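## Task

Take plate M06 out of plate nest N1, set it on the sealer's stage so it lies flat and sits within the locators, then press the sealer's START button and wait for the lamp to turn amber and afterwards green. Once a cycle begins and until the stage has come back out, nothing may touch the stage, the plate on it or its foil, or the task fails. At the end M06 must be sealed and seated on the stage, the stage must be out, and the plate in N2 must be undisturbed. Nothing may count on the robot holding it in place; release the plate and move the arms clear.

## Robot and tools

Robot: two Doosan M1013 six-joint arms, left_arm and right_arm, each with a Robotiq 140 mm two-finger gripper and a wrist camera. Either arm may do the work; the idle one can be parked out of the way. If the sealer lamp turns red, the plate is not seated or the stage was blocked: fix it and press START again. Loose objects may occasionally get a small shove.

Frame: one scene frame for all reported poses. Origin on the table top midway between the arms, +z up, +x out across the table, left_arm on the +y side (the names do not match image sides). Bases: left_arm at (+0.051, +0.703, 0) m, quat_wxyz (+0.995, 0, 0, -0.098); right_arm at (+0.003, -0.449, 0) m, quat_wxyz (+0.999, 0, 0, +0.050). Reported hand positions can be somewhat off, worse at long reach.

Joint order per arm, always: waist (joint_1), shoulder (joint_2), elbow (joint_3), forearm roll (joint_4), wrist pitch (joint_5), wrist roll (joint_6). The shoulder's sign is flipped relative to the URDF in everything sent and reported. Stated ranges (URDF signs, rad): elbow -2.792 to 2.792, all others -6.283 to 6.283; true ends may differ by 0.010.

Row format (used by execute_actions and move): one flat list of 18 numbers, each in [-1, 1], always for both arms: left_arm's 6 joint offsets, then its gripper position, force_limit, speed; then the same 9 for right_arm. Joint numbers are scaled offsets, not poses: 1.0 equals 1.398 rad for waist and shoulder, 2.097 rad for elbow, 2.622 rad for the three wrist joints. Gripper position is absolute: +1 fully open (140 mm), about -0.8 pads touching, -1 closes until blocked. force_limit: -1 about 14 N, 0 about 60 N, +1 about 107 N. speed: -1 about 30 mm/s, 0 about 140, +1 about 250. To keep a gripper unchanged, repeat its previous three numbers; zeros are a real command.

execute_actions(actions): a list of actions; each action is a table of up to 15 rows, one row per 1/30 s step, the last row held to fill 15 steps (0.5 s). In every row, joint offsets are taken from the angles at the start of that action, not from the preceding row; for a call's first action that is the last reported state. An action that would push any joint more than 0.010 rad outward beyond its range is rejected for both arms; a malformed action, or a bad first action, rejects the whole call. An empty list just returns state and images.

move(target, speed, blocking): target is one 18-number row; its offsets count from the Joint positions in the latest result that printed them. speed (0.01 to 2, default 0.5) is rad/s for whichever joint has the longest way to go; all joints finish together, so the gripper follows a curve. Duration is clamped to 0.5-10 s (cut short at 10 s). Gripper values are applied at the start. No collision avoidance. Arms are stiff: aiming even slightly beyond a contact can trigger a fault; faster contact means a harder hit. blocking=false returns after 0.5 s while motion continues; then use wait(0) to check, or stop, before sending more actions or moves. The result adds a move: line giving the ending (done, off_target, moving, held, fault), limits=held or limits=none, and each arm's joint farthest from its target.

wait(seconds, 0 to 10): arms keep their last command; returns early if a running move ends. stop(): brakes a running move (needs some room); fingers keep going. zoom_image(camera, region=[x0,y0,x1,y1] in pixels, at most 504x504). read_manual(section="licences") only gives licence text. finished_scene(scene) ends scene 1 or 2 irreversibly and reports success; replying without a tool call ends everything.

Cameras: cam_head_left and cam_head_right (896x504), cam_left_wrist and cam_right_wrist (616x616, fisheye).

Results: per arm, end_effector_position (m), end_effector_quat_wxyz, and linear and angular velocity; Joint positions, velocities, targets (rad, rad/s) and torques; per-step readings for execute_actions, with HELD marking steps where an arm's command was held back. "joint sent to its limit" means a joint was clipped at its end. "joint command not followed" means a clearance check altered joint targets. object_status: 0 moving, 1 blocked while opening, 2 blocked while closing (a grip), 3 at requested position or pads met. position_measured is in counts: 3 open, 230 closed. To squeeze harder while holding, raise force_limit and nudge position (-1 to -0.98). MOTOR HOT warns of heat; OVER-TEMPERATURE FAULT brakes the arm.

Gripper geometry: fingers point along the gripper's +z and close along its y. The reported point lies between the pads when closed; fingertips extend about 33 mm past it closed, 9 mm open, and move about 24 mm outward while closing, so keep clearance above surfaces.

Motion limits: joint target speeds at most 2.09 (waist, shoulder), 3.14 (elbow), 3.93 (wrist joints) rad/s, 0.3 s to ramp up; targets stay within 0.456/0.683/0.854 rad of measured angles; a step that would move the gripper over 70 mm is scaled back. Large motions take several actions.

Avoid: dropping plates, knocking anything off the table, arms hitting or pressing each other, pressing into firm surfaces. A contact torque at a load limit (waist and shoulder 306, elbow 144, wrist joints 40.5 N m, held weight included) or an outside force of 144 N stops that arm for 10 s. Do not touch the stage, plate or foil during a sealing cycle. Faster, smoother runs with less effort are better.

Each tool is called after ">>>" as name(argument=value, ...), one argument or row to a line, values as JSON.

## Session

>>> execute_actions(
  actions=[],
)

Scene clock: 0.00 s.
left_arm: end_effector_position=(+0.4827, +0.4094, +0.3472) position_measured=3 object_status=3 end_effector_quat_wxyz=(-0.144, +0.974, -0.162, -0.065) end_effector_velocity=(+0.000, +0.000, -0.000) end_effector_angular_velocity=(+0.001, -0.000, -0.000) | right_arm: end_effector_position=(+0.1648, -0.7175, +0.3111) position_measured=3 object_status=3 end_effector_quat_wxyz=(-0.104, -0.645, +0.723, -0.224) end_effector_velocity=(+0.000, +0.000, -0.000) end_effector_angular_velocity=(+0.001, +0.000, +0.001)
Joint names: [waist, shoulder, elbow, forearm roll, wrist pitch, wrist roll]
Joint positions: left_arm=[-0.571 -0.089  1.675  0.164  1.651  1.123] | right_arm=[-1.102  0.698  2.312 -0.149  1.049  2.296]
Joint velocities: left_arm=[-0.    -0.001 -0.     0.001 -0.     0.   ] | right_arm=[ 0.001 -0.     0.     0.     0.    -0.001]
Joint torques (N m, as the joint torque sensors report them, + toward a larger Joint positions number): no reading
Joint targets: left_arm=[-0.571 -0.089 1.675 0.164 1.651 1.123] | right_arm=[-1.102 0.698 2.312 -0.149 1.049 2.296]

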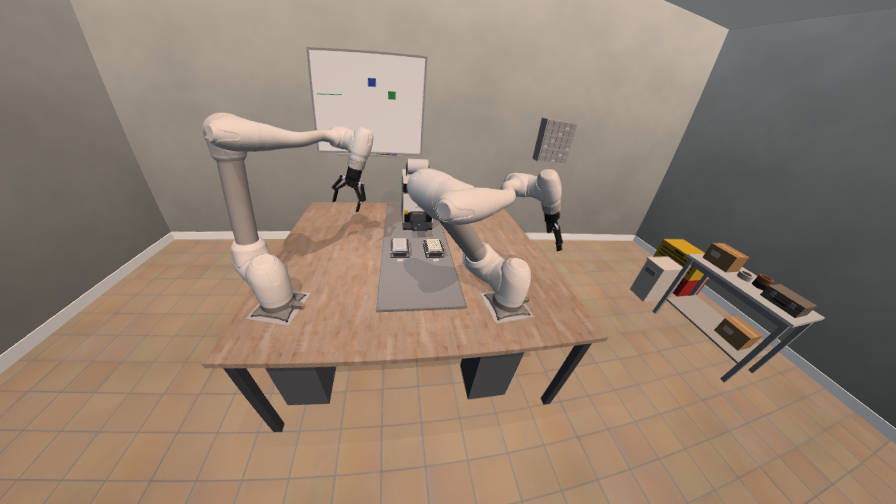

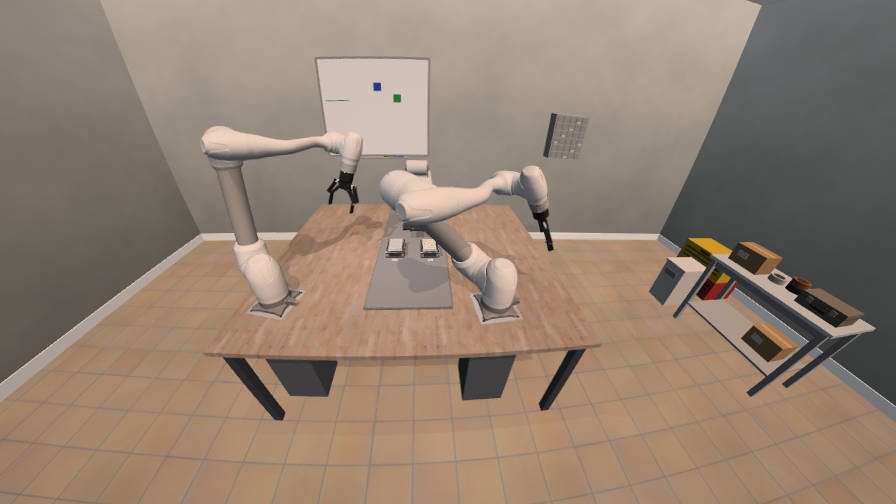

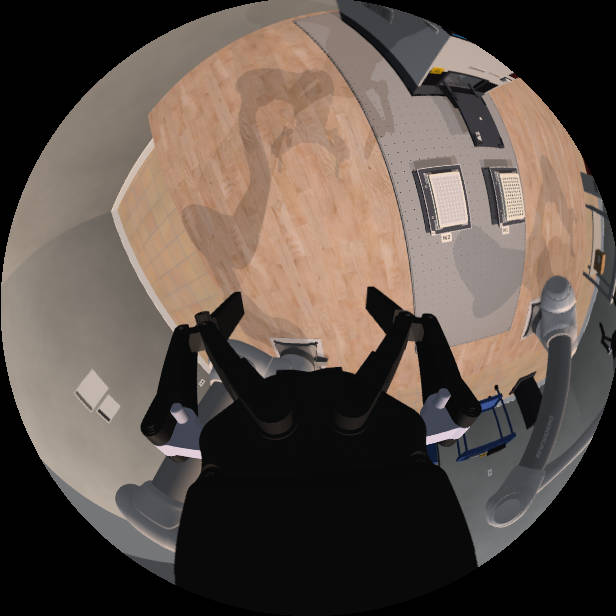

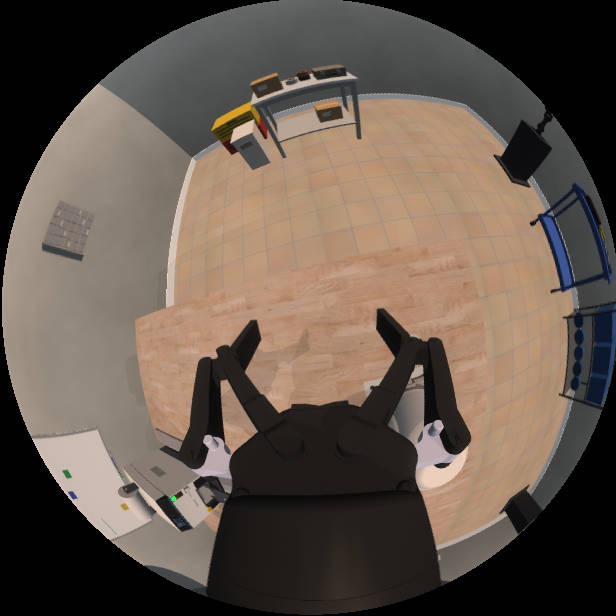

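>>> zoom_image(
  camera="cam_head_left",
  region=[360, 150, 500, 280],
)

>>> zoom_image(
  camera="cam_left_wrist",
  region=[380, 30, 560, 260],
)

Region (360, 150, 500, 280) of cam_head_left's 896x504 image, scaled by 3.600, with more detail than that image has; it fills the top 468 rows of this view, and the rest is white.

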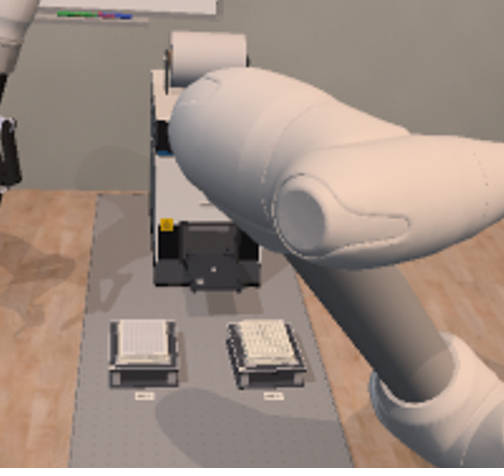

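Region (380, 30, 560, 260) of cam_left_wrist's 616x616 image, scaled by 2.191, with more detail than that image has; it fills the left 394 columns of this view, and the rest is white.

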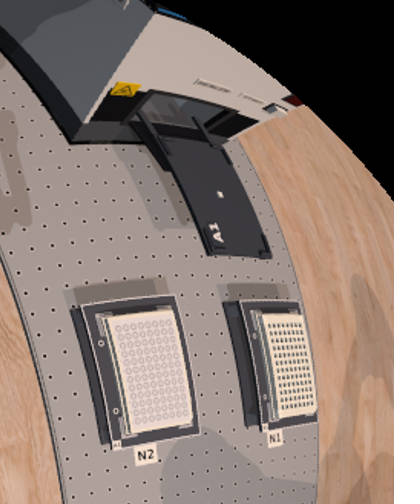

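>>> move(
  target=[0.36,0,0,0,0,0,1,0,0,1,-0.668,-0.36,0.057,0.115,-0.094,1,0,0],
  speed=1.0,
)

>>> move(
  target=[0,0,0,0,0,0,1,0,0,0.059,0,0,0,0,0,1,0,0],
)

Scene clock: 5.23 s.
left_arm: end_effector_position=(+0.5709, +0.6542, +0.3472) position_measured=3 object_status=3 end_effector_quat_wxyz=(-0.124, +0.984, +0.086, -0.098) end_effector_velocity=(-0.001, -0.000, +0.000) end_effector_angular_velocity=(-0.000, +0.001, +0.003) | right_arm: end_effector_position=(+0.6261, -0.1515, +0.2992) position_measured=3 object_status=3 end_effector_quat_wxyz=(+0.001, +0.999, -0.042, -0.001) end_effector_velocity=(-0.001, +0.000, -0.000) end_effector_angular_velocity=(-0.001, +0.001, +0.001)
Joint names: [waist, shoulder, elbow, forearm roll, wrist pitch, wrist roll]
Joint positions: left_arm=[-0.068 -0.089  1.675  0.164  1.651  1.123] | right_arm=[ 0.296 -0.236  1.557 -0.     1.351  2.05 ]
Joint velocities: left_arm=[-0.     0.001 -0.    -0.001  0.002 -0.003] | right_arm=[ 0.001  0.     0.001 -0.     0.    -0.   ]
Joint torques (N m, as the joint torque sensors report them, + toward a larger Joint positions number): left_arm=[  0.06  45.47 -38.33   4.64   0.82  -0.11] | right_arm=[ -2.96  64.4  -39.83   3.95  -0.4   -0.31]
Joint targets: left_arm=[-0.068 -0.089 1.675 0.164 1.651 1.123] | right_arm=[0.296 -0.236 1.557 -0.000 1.351 2.050]
move: done; limits=none; left_arm: farthest joint: the waist, 0.000 radians from its target (0.503 radians at the start); right_arm: farthest joint: the waist, 0.001 radians from its target (1.399 radians at the start)
camera_calibration (this result's frames):
cam_left_wrist: T_world_to_cam=[[0.132845, -0.967969, -0.213046, 0.623567], [-0.825136, -0.227094, 0.51728, 0.436054], [-0.549092, 0.107074, -0.828875, 0.719249], [0, 0, 0, 1]] pos_world=[0.6719, 0.625606, 0.503454]
cam_right_wrist: T_world_to_cam=[[-0.188402, -0.982057, 0.00829585, -0.0302798], [-0.920326, 0.179495, 0.347537, 0.521535], [-0.342791, 0.0578417, -0.937629, 0.702455], [0, 0, 0, 1]] pos_world=[0.715072, -0.16398, 0.477641]

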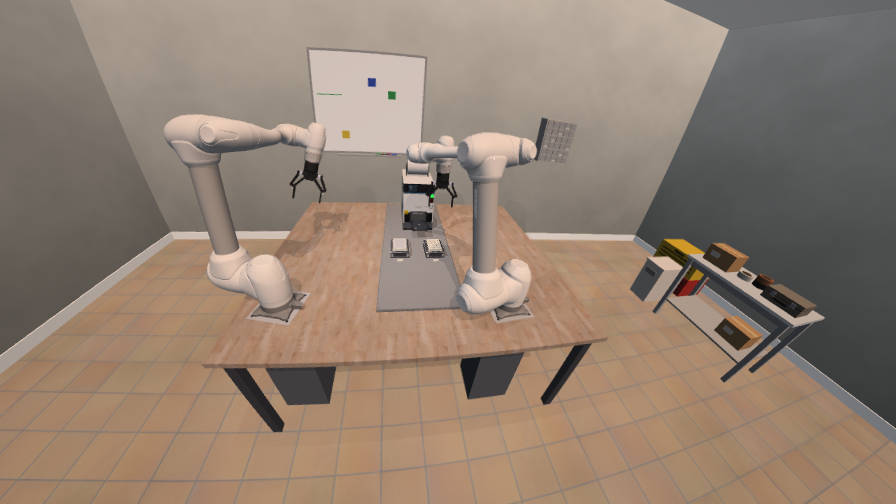

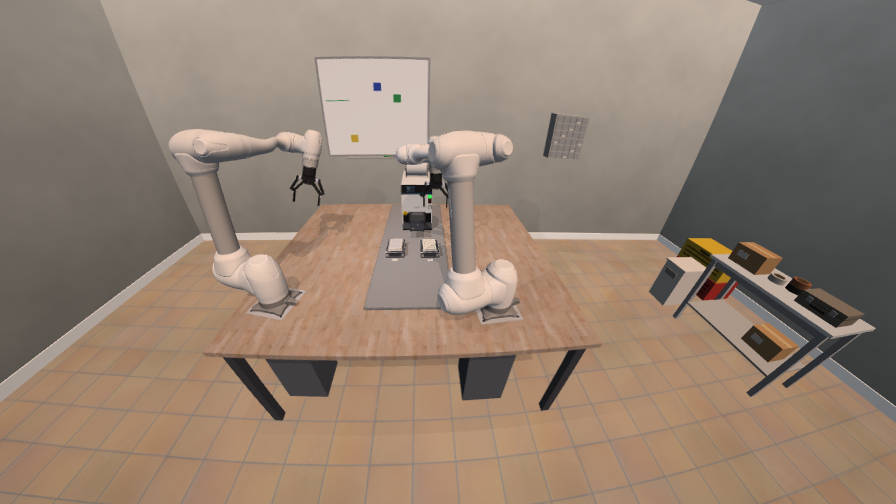

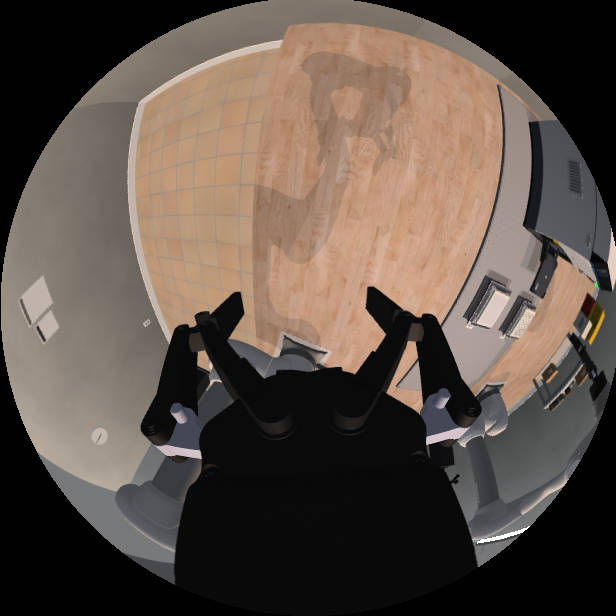

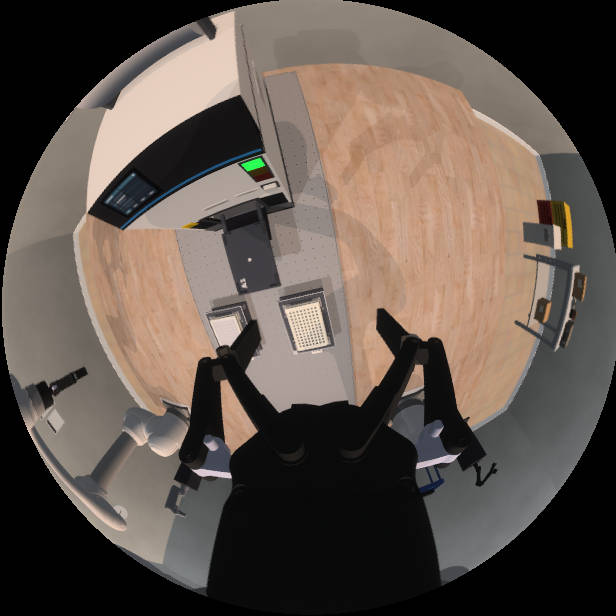

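Scene clock: 5.97 s.
left_arm: end_effector_position=(+0.5709, +0.6542, +0.3472) position_measured=3 object_status=3 end_effector_quat_wxyz=(-0.124, +0.984, +0.086, -0.098) end_effector_velocity=(+0.000, +0.000, -0.000) end_effector_angular_velocity=(+0.001, +0.001, -0.001) | right_arm: end_effector_position=(+0.5995, -0.1012, +0.2992) position_measured=3 object_status=3 end_effector_quat_wxyz=(+0.001, +1.000, -0.000, -0.001) end_effector_velocity=(+0.000, -0.000, -0.000) end_effector_angular_velocity=(+0.000, +0.000, -0.000)
Joint names: [waist, shoulder, elbow, forearm roll, wrist pitch, wrist roll]
Joint positions: left_arm=[-0.068 -0.089  1.675  0.164  1.651  1.123] | right_arm=[ 0.378 -0.236  1.557 -0.     1.351  2.05 ]
Joint velocities: left_arm=[-0.    -0.001  0.     0.001  0.     0.001] | right_arm=[-0. -0.  0.  0. -0. -0.]
Joint torques (N m, as the joint torque sensors report them, + toward a larger Joint positions number): left_arm=[ -0.77  45.17 -38.09   4.52   0.86  -0.19] | right_arm=[ -2.43  64.39 -40.04   4.08  -0.49  -0.19]
Joint targets: left_arm=[-0.068 -0.089 1.675 0.164 1.651 1.123] | right_arm=[0.378 -0.236 1.557 -0.000 1.351 2.050]
move: done; limits=none; left_arm: farthest joint: the waist, 0.000 radians from its target (0.000 radians at the start); right_arm: farthest joint: the waist, 0.000 radians from its target (0.083 radians at the start)
camera_calibration (this result's frames):
cam_left_wrist: T_world_to_cam=[[0.132845, -0.967969, -0.213045, 0.623567], [-0.825136, -0.227094, 0.51728, 0.436053], [-0.549092, 0.107073, -0.828874, 0.71925], [0, 0, 0, 1]] pos_world=[0.6719, 0.625606, 0.503454]
cam_right_wrist: T_world_to_cam=[[-0.106904, -0.994235, 0.00828391, -0.036007], [-0.93198, 0.103106, 0.347539, 0.487269], [-0.346389, 0.0294329, -0.937629, 0.689709], [0, 0, 0, 1]] pos_world=[0.689183, -0.10634, 0.477644]

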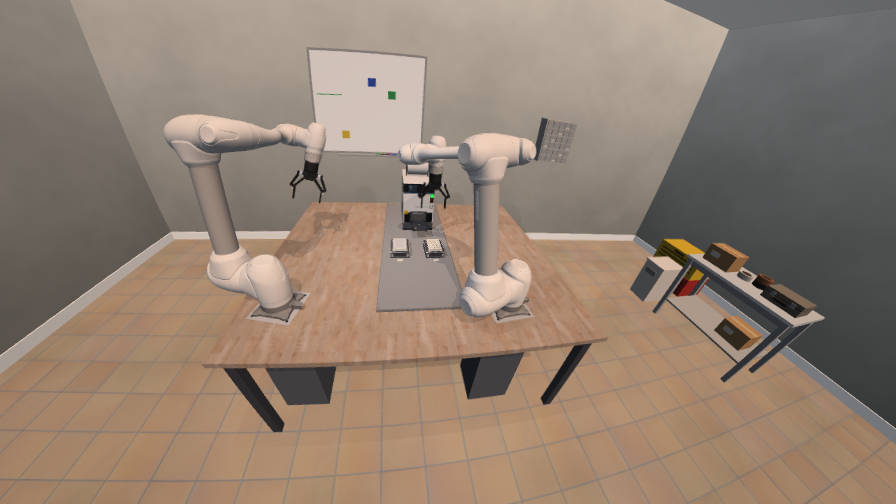

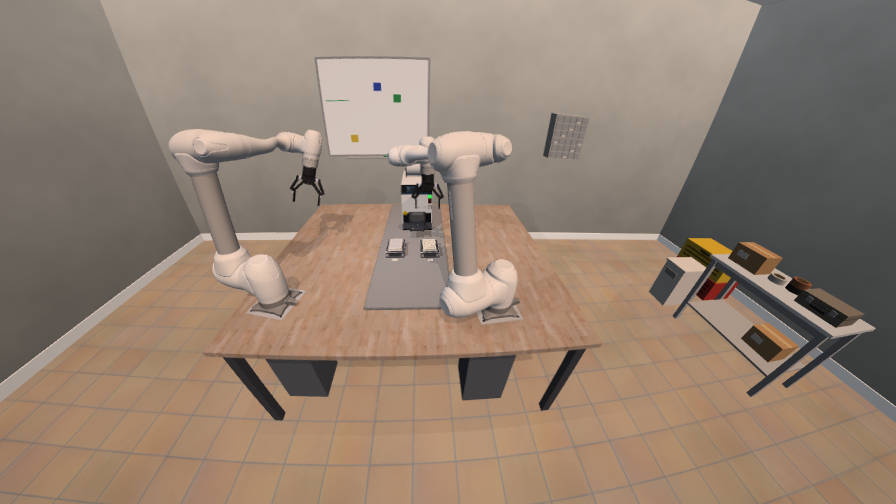

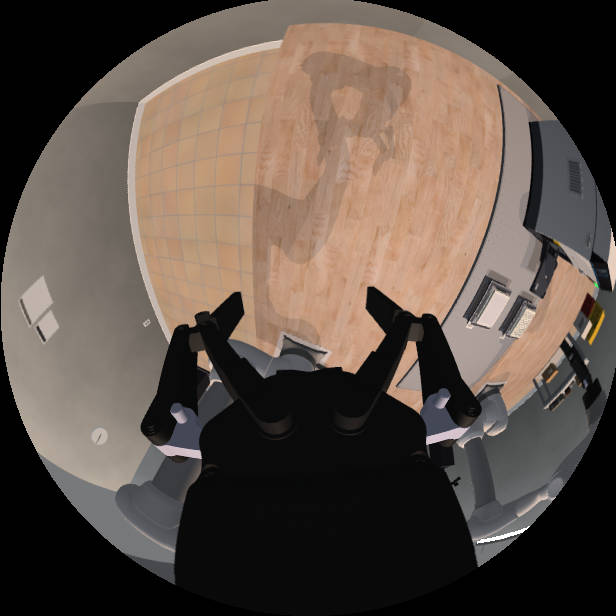

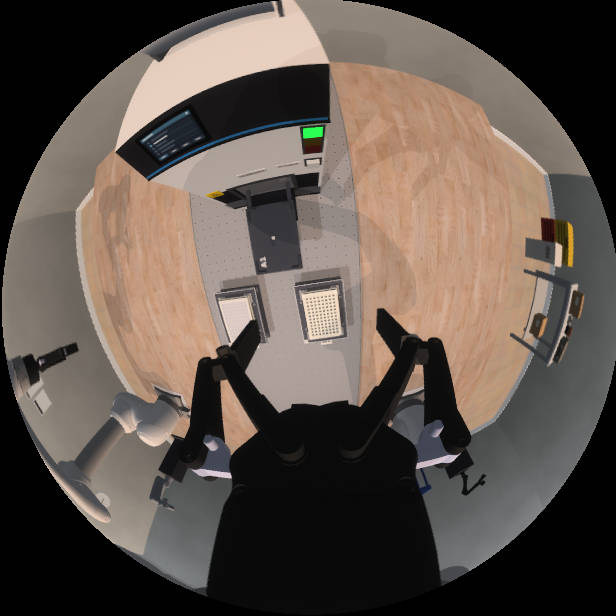

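>>> zoom_image(
  camera="cam_right_wrist",
  region=[180, 110, 400, 360],
)

Region (180, 110, 400, 360) of cam_right_wrist's 616x616 image, scaled by 2.016, with more detail than that image has; it fills the left 444 columns of this view, and the rest is white.

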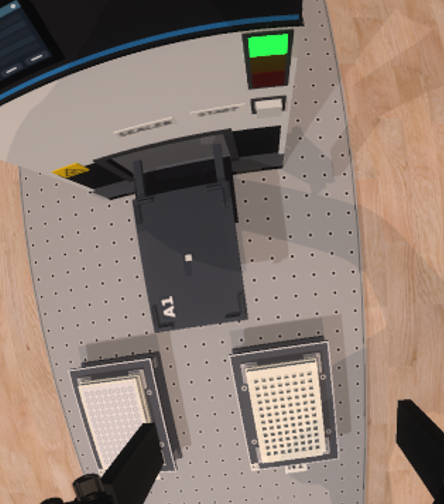

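>>> move(
  target=[0,0,0,0,0,0,1,0,0,0.021,0.0455,0.1368,0,-0.086,0.0107,1,0,0],
)

>>> zoom_image(
  camera="cam_right_wrist",
  region=[180, 130, 440, 390],
)

Scene clock: 10.47 s.
left_arm: end_effector_position=(+0.5709, +0.6542, +0.3472) position_measured=3 object_status=3 end_effector_quat_wxyz=(-0.124, +0.984, +0.086, -0.098) end_effector_velocity=(+0.000, -0.000, +0.000) end_effector_angular_velocity=(-0.001, -0.002, -0.000) | right_arm: end_effector_position=(+0.5203, -0.1222, +0.1896) position_measured=3 object_status=3 end_effector_quat_wxyz=(+0.000, +1.000, +0.000, -0.000) end_effector_velocity=(-0.000, -0.000, -0.000) end_effector_angular_velocity=(+0.000, +0.001, +0.000)
Joint names: [waist, shoulder, elbow, forearm roll, wrist pitch, wrist roll]
Joint positions: left_arm=[-0.068 -0.089  1.675  0.164  1.651  1.123] | right_arm=[ 0.407 -0.173  1.844 -0.     1.126  2.078]
Joint velocities: left_arm=[-0.     0.001 -0.    -0.    -0.001  0.   ] | right_arm=[ 0.     0.     0.001  0.001 -0.    -0.   ]
Joint torques (N m, as the joint torque sensors report them, + toward a larger Joint positions number): left_arm=[ -0.31  45.92 -37.98   4.46   0.99  -0.22] | right_arm=[ -3.53  55.91 -36.54   3.75  -0.32  -0.22]
Joint targets: left_arm=[-0.068 -0.089 1.675 0.164 1.651 1.123] | right_arm=[0.407 -0.173 1.844 -0.000 1.126 2.078]
move: done; limits=none; left_arm: farthest joint: the waist, 0.000 radians from its target (0.000 radians at the start); right_arm: farthest joint: the waist, 0.000 radians from its target (0.029 radians at the start)
camera_calibration (this result's frames):
cam_left_wrist: T_world_to_cam=[[0.132845, -0.967969, -0.213046, 0.623567], [-0.825136, -0.227094, 0.51728, 0.436054], [-0.549092, 0.107073, -0.828875, 0.71925], [0, 0, 0, 1]] pos_world=[0.6719, 0.625606, 0.503454]
cam_right_wrist: T_world_to_cam=[[-0.105619, -0.994381, 0.00708559, -0.0648365], [-0.932812, 0.101543, 0.34576, 0.454219], [-0.344537, 0.0299092, -0.938296, 0.55933], [0, 0, 0, 1]] pos_world=[0.609563, -0.127324, 0.368226]

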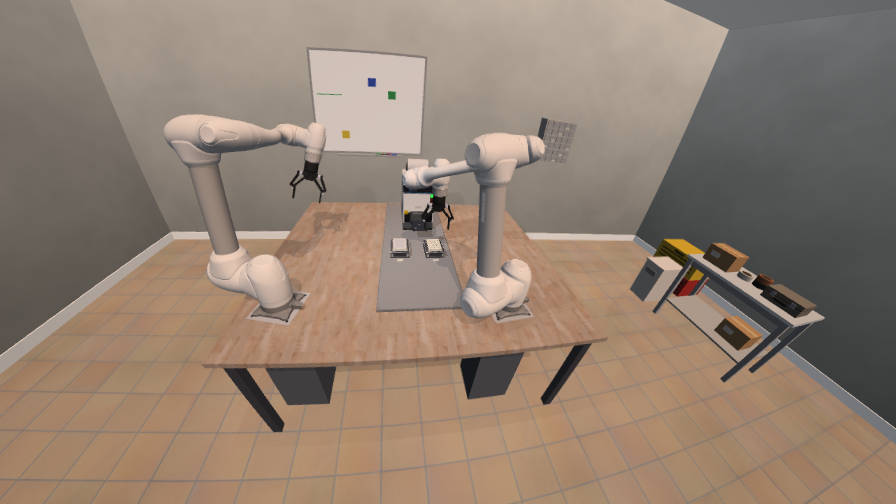

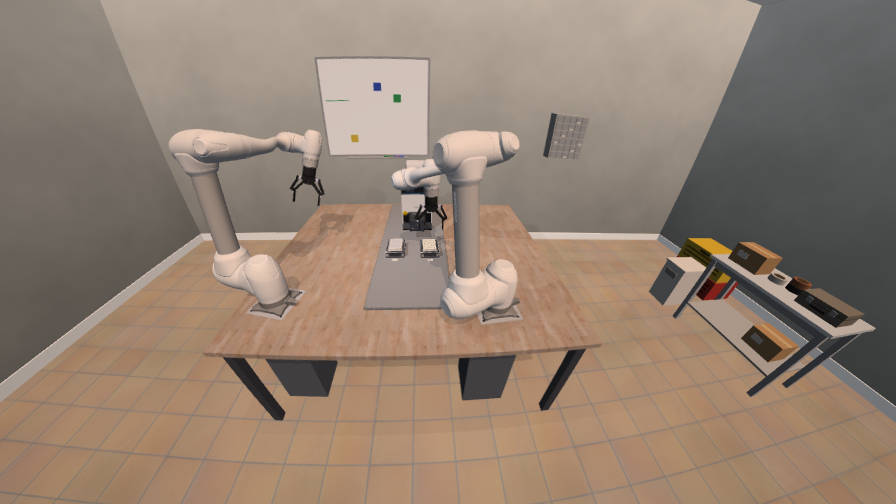

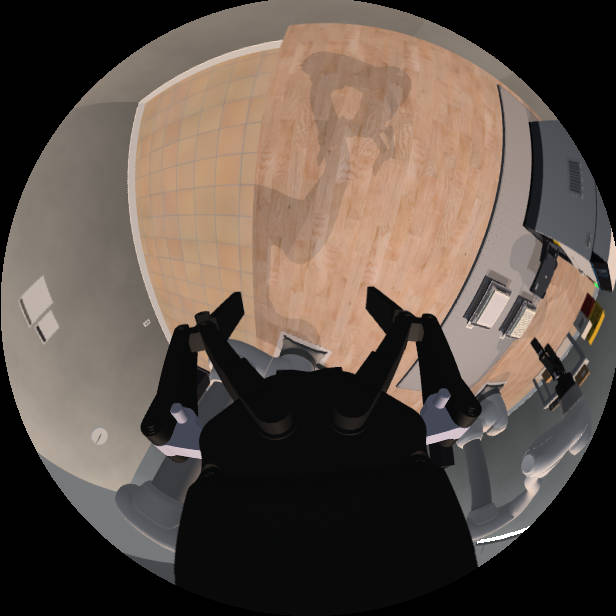

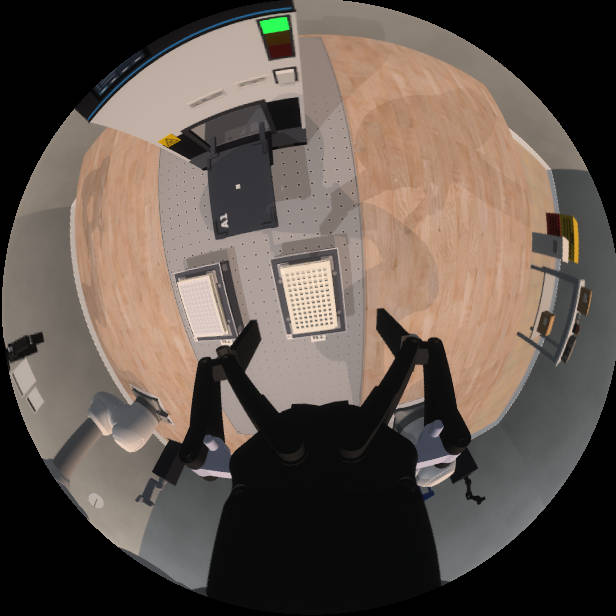

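Region (180, 130, 440, 390) of cam_right_wrist's 616x616 image, scaled by 1.938, with more detail than that image has.

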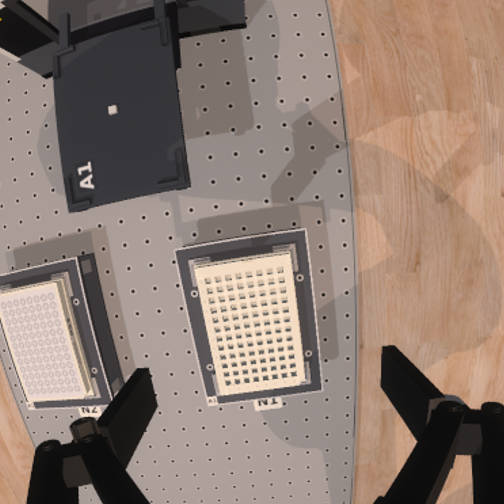

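>>> move(
  target=[0,0,0,0,0,0,1,0,0,0.0086,-0.0356,0.0233,0,-0.0381,0.0046,0.55,0,0],
  speed=0.2,
)

>>> zoom_image(
  camera="cam_right_wrist",
  region=[200, 200, 440, 400],
)

>>> zoom_image(
  camera="cam_head_right",
  region=[370, 170, 490, 280],
)

Scene clock: 13.03 s.
left_arm: end_effector_position=(+0.5709, +0.6542, +0.3472) position_measured=3 object_status=3 end_effector_quat_wxyz=(-0.124, +0.984, +0.086, -0.098) end_effector_velocity=(-0.001, +0.000, +0.000) end_effector_angular_velocity=(+0.001, +0.001, +0.002) | right_arm: end_effector_position=(+0.5202, -0.1137, +0.1351) position_measured=59 object_status=3 end_effector_quat_wxyz=(-0.000, +1.000, +0.000, +0.000) end_effector_velocity=(-0.000, -0.000, -0.000) end_effector_angular_velocity=(-0.000, +0.001, -0.000)
Joint names: [waist, shoulder, elbow, forearm roll, wrist pitch, wrist roll]
Joint positions: left_arm=[-0.068 -0.089  1.675  0.164  1.651  1.123] | right_arm=[ 0.419 -0.223  1.893 -0.     1.026  2.09 ]
Joint velocities: left_arm=[-0.     0.    -0.     0.     0.002 -0.002] | right_arm=[ 0. -0.  0.  0.  0.  0.]
Joint torques (N m, as the joint torque sensors report them, + toward a larger Joint positions number): left_arm=[  0.49  46.73 -38.33   4.58   0.84  -0.21] | right_arm=[ -2.88  58.3  -35.06   3.51  -0.4   -0.35]
Joint targets: left_arm=[-0.068 -0.089 1.675 0.164 1.651 1.123] | right_arm=[0.419 -0.223 1.893 -0.000 1.026 2.090]
move: done; limits=none; left_arm: farthest joint: the waist, 0.000 radians from its target (0.000 radians at the start); right_arm: farthest joint: the waist, 0.000 radians from its target (0.012 radians at the start)
camera_calibration (this result's frames):
cam_left_wrist: T_world_to_cam=[[0.132845, -0.967969, -0.213046, 0.623567], [-0.825136, -0.227094, 0.51728, 0.436054], [-0.549092, 0.107073, -0.828874, 0.719249], [0, 0, 0, 1]] pos_world=[0.6719, 0.625606, 0.503454]
cam_right_wrist: T_world_to_cam=[[-0.105661, -0.994382, 0.00632559, -0.0559636], [-0.933201, 0.101353, 0.344765, 0.472456], [-0.343469, 0.0305251, -0.938668, 0.50747], [0, 0, 0, 1]] pos_world=[0.609284, -0.119025, 0.313813]

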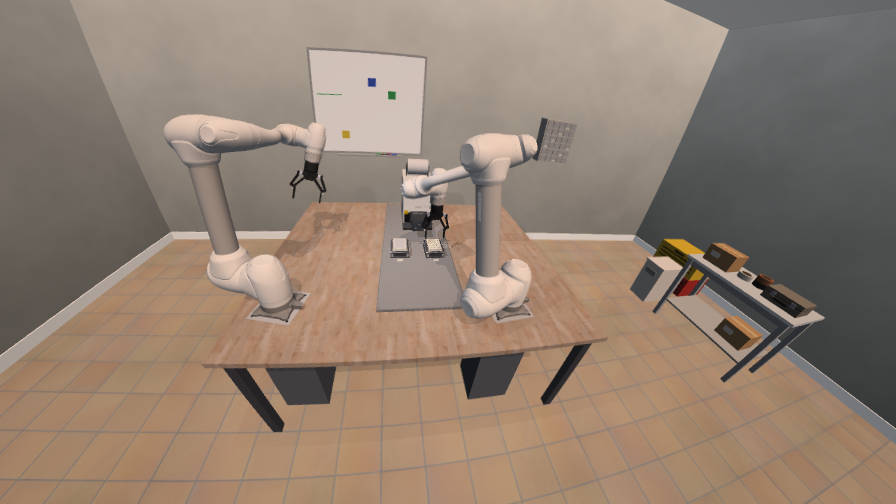

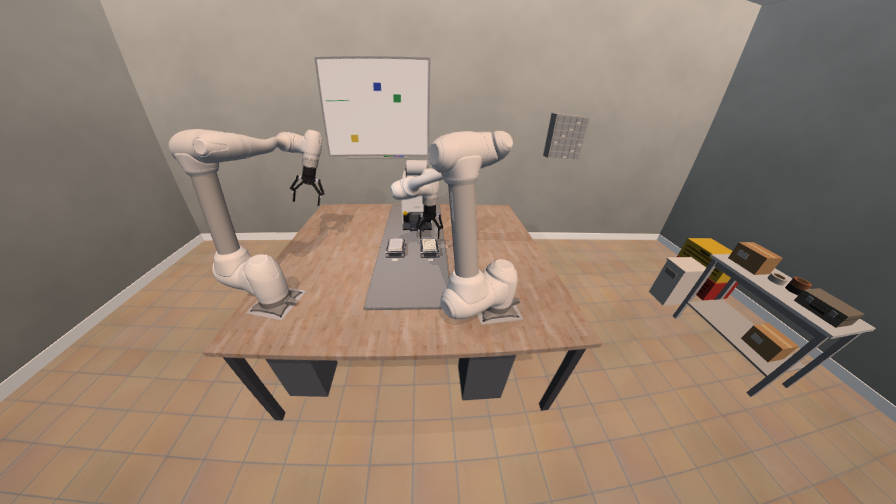

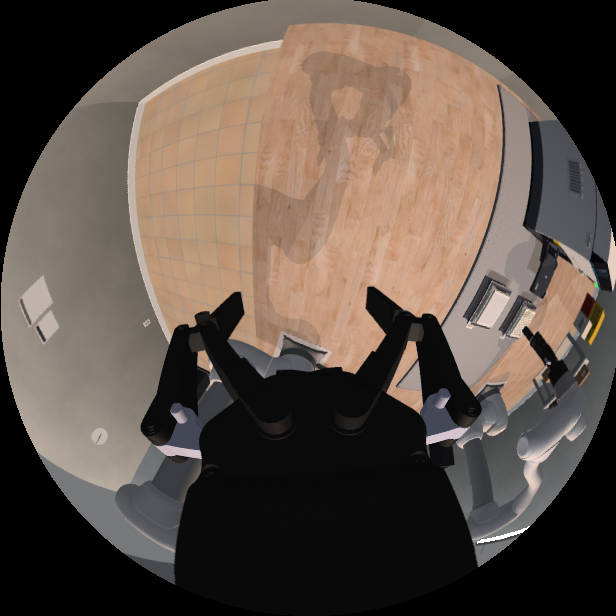

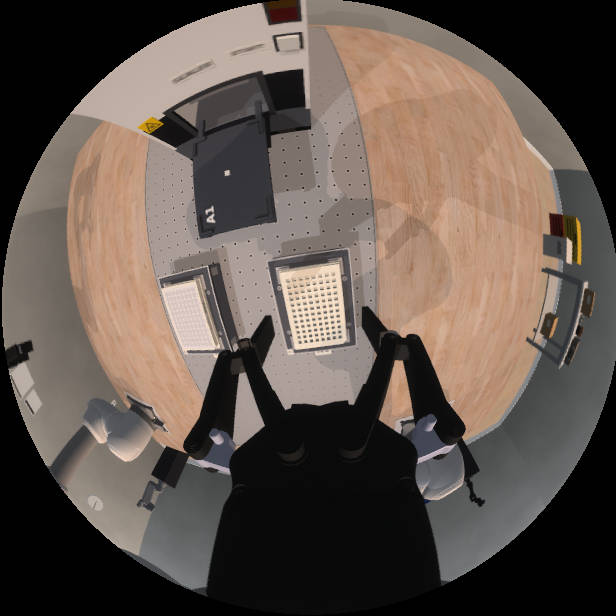

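Region (200, 200, 440, 400) of cam_right_wrist's 616x616 image, scaled by 2.100, with more detail than that image has.

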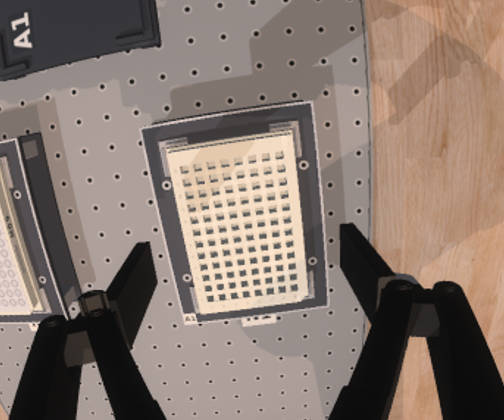

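Region (370, 170, 490, 280) of cam_head_right's 896x504 image, scaled by 4.200, with more detail than that image has; it fills the top 462 rows of this view, and the rest is white.

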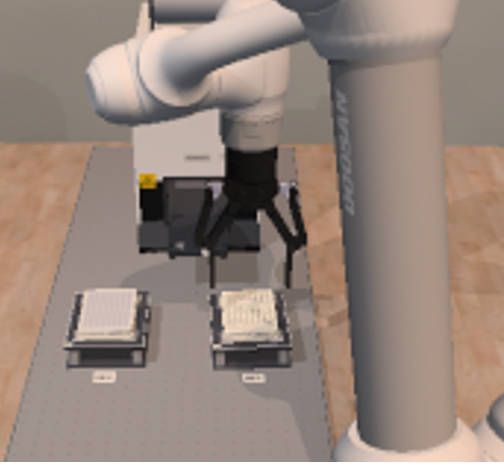

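>>> move(
  target=[0,0,0,0,0,0,1,0,0,0.0131,-0.0106,0.0264,0,-0.0269,0.0069,0.55,0,0],
  speed=0.1,
)

>>> zoom_image(
  camera="cam_right_wrist",
  region=[200, 200, 440, 400],
)

>>> zoom_image(
  camera="cam_head_right",
  region=[390, 200, 470, 270],
)

Scene clock: 15.83 s.
left_arm: end_effector_position=(+0.5709, +0.6542, +0.3472) position_measured=3 object_status=3 end_effector_quat_wxyz=(-0.124, +0.984, +0.086, -0.098) end_effector_velocity=(+0.000, -0.000, +0.000) end_effector_angular_velocity=(-0.001, -0.001, -0.001) | right_arm: end_effector_position=(+0.5033, -0.1107, +0.1002) position_measured=59 object_status=3 end_effector_quat_wxyz=(-0.000, +1.000, +0.000, +0.000) end_effector_velocity=(-0.000, -0.000, -0.000) end_effector_angular_velocity=(-0.000, +0.000, +0.000)
Joint names: [waist, shoulder, elbow, forearm roll, wrist pitch, wrist roll]
Joint positions: left_arm=[-0.068 -0.089  1.675  0.164  1.651  1.123] | right_arm=[ 0.438 -0.237  1.948 -0.     0.955  2.108]
Joint velocities: left_arm=[ 0.     0.    -0.    -0.    -0.     0.001] | right_arm=[-0.     0.     0.001 -0.    -0.    -0.   ]
Joint torques (N m, as the joint torque sensors report them, + toward a larger Joint positions number): left_arm=[ -0.59  45.62 -37.95   4.76   0.92  -0.19] | right_arm=[ -3.44  58.74 -33.44   3.37  -0.28  -0.26]
Joint targets: left_arm=[-0.068 -0.089 1.675 0.164 1.651 1.123] | right_arm=[0.438 -0.237 1.948 -0.000 0.955 2.108]
move: done; limits=none; left_arm: farthest joint: the waist, 0.000 radians from its target (0.000 radians at the start); right_arm: farthest joint: the waist, 0.000 radians from its target (0.018 radians at the start)
camera_calibration (this result's frames):
cam_left_wrist: T_world_to_cam=[[0.132845, -0.967969, -0.213046, 0.623567], [-0.825136, -0.227094, 0.51728, 0.436054], [-0.549092, 0.107074, -0.828874, 0.719249], [0, 0, 0, 1]] pos_world=[0.6719, 0.625606, 0.503454]
cam_right_wrist: T_world_to_cam=[[-0.10543, -0.994408, 0.00611297, -0.0545989], [-0.933332, 0.101072, 0.344493, 0.468481], [-0.343185, 0.0306145, -0.938769, 0.468698], [0, 0, 0, 1]] pos_world=[0.592342, -0.115993, 0.278944]

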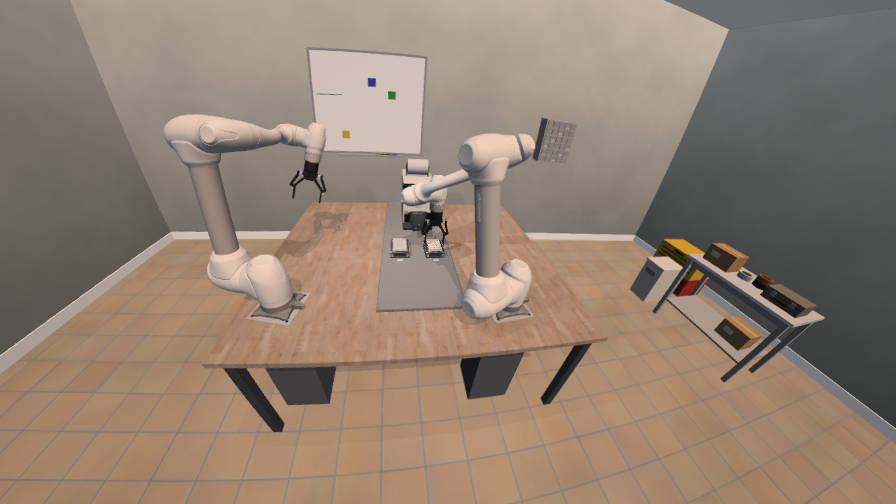

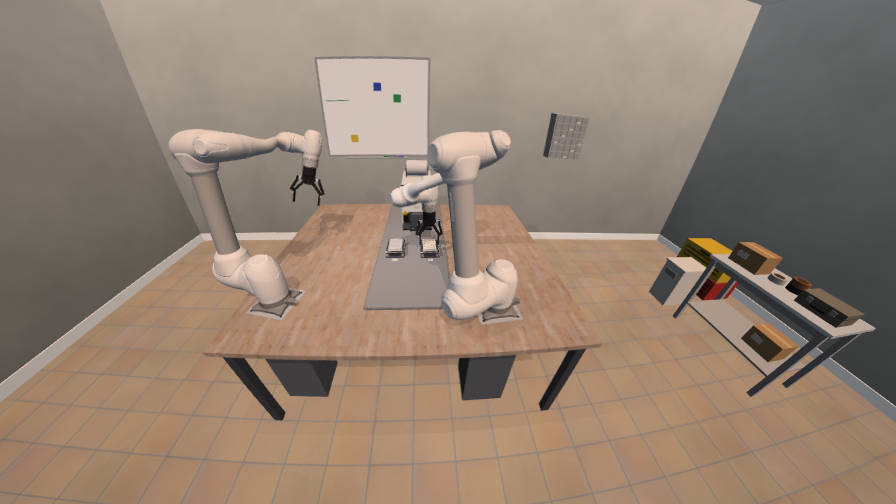

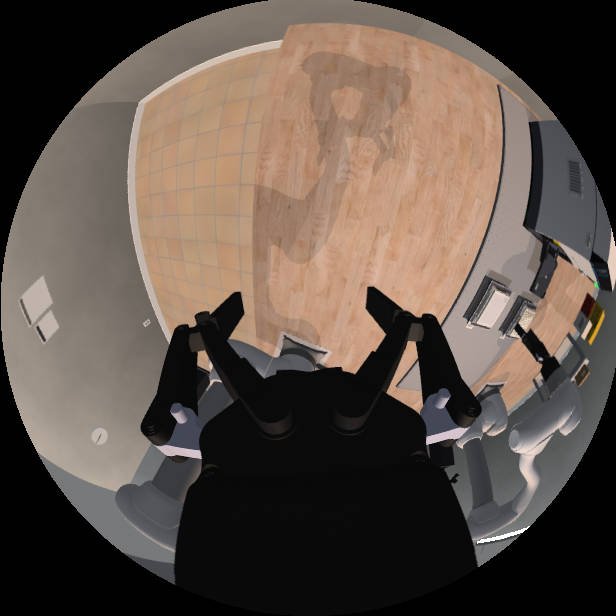

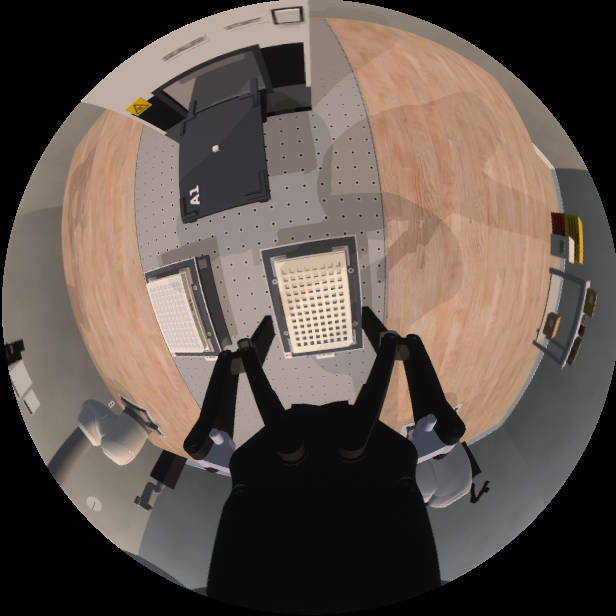

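Region (200, 200, 440, 400) of cam_right_wrist's 616x616 image, scaled by 2.100, with more detail than that image has.

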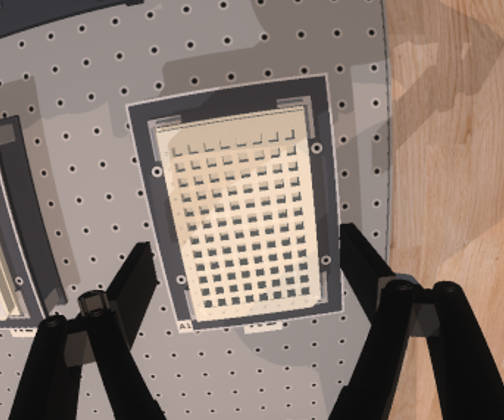

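Region (390, 200, 470, 270) of cam_head_right's 896x504 image, scaled by 6.300, with more detail than that image has; it fills the top 441 rows of this view, and the rest is white.

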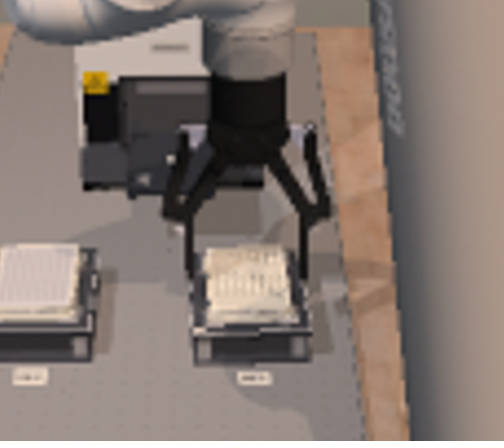

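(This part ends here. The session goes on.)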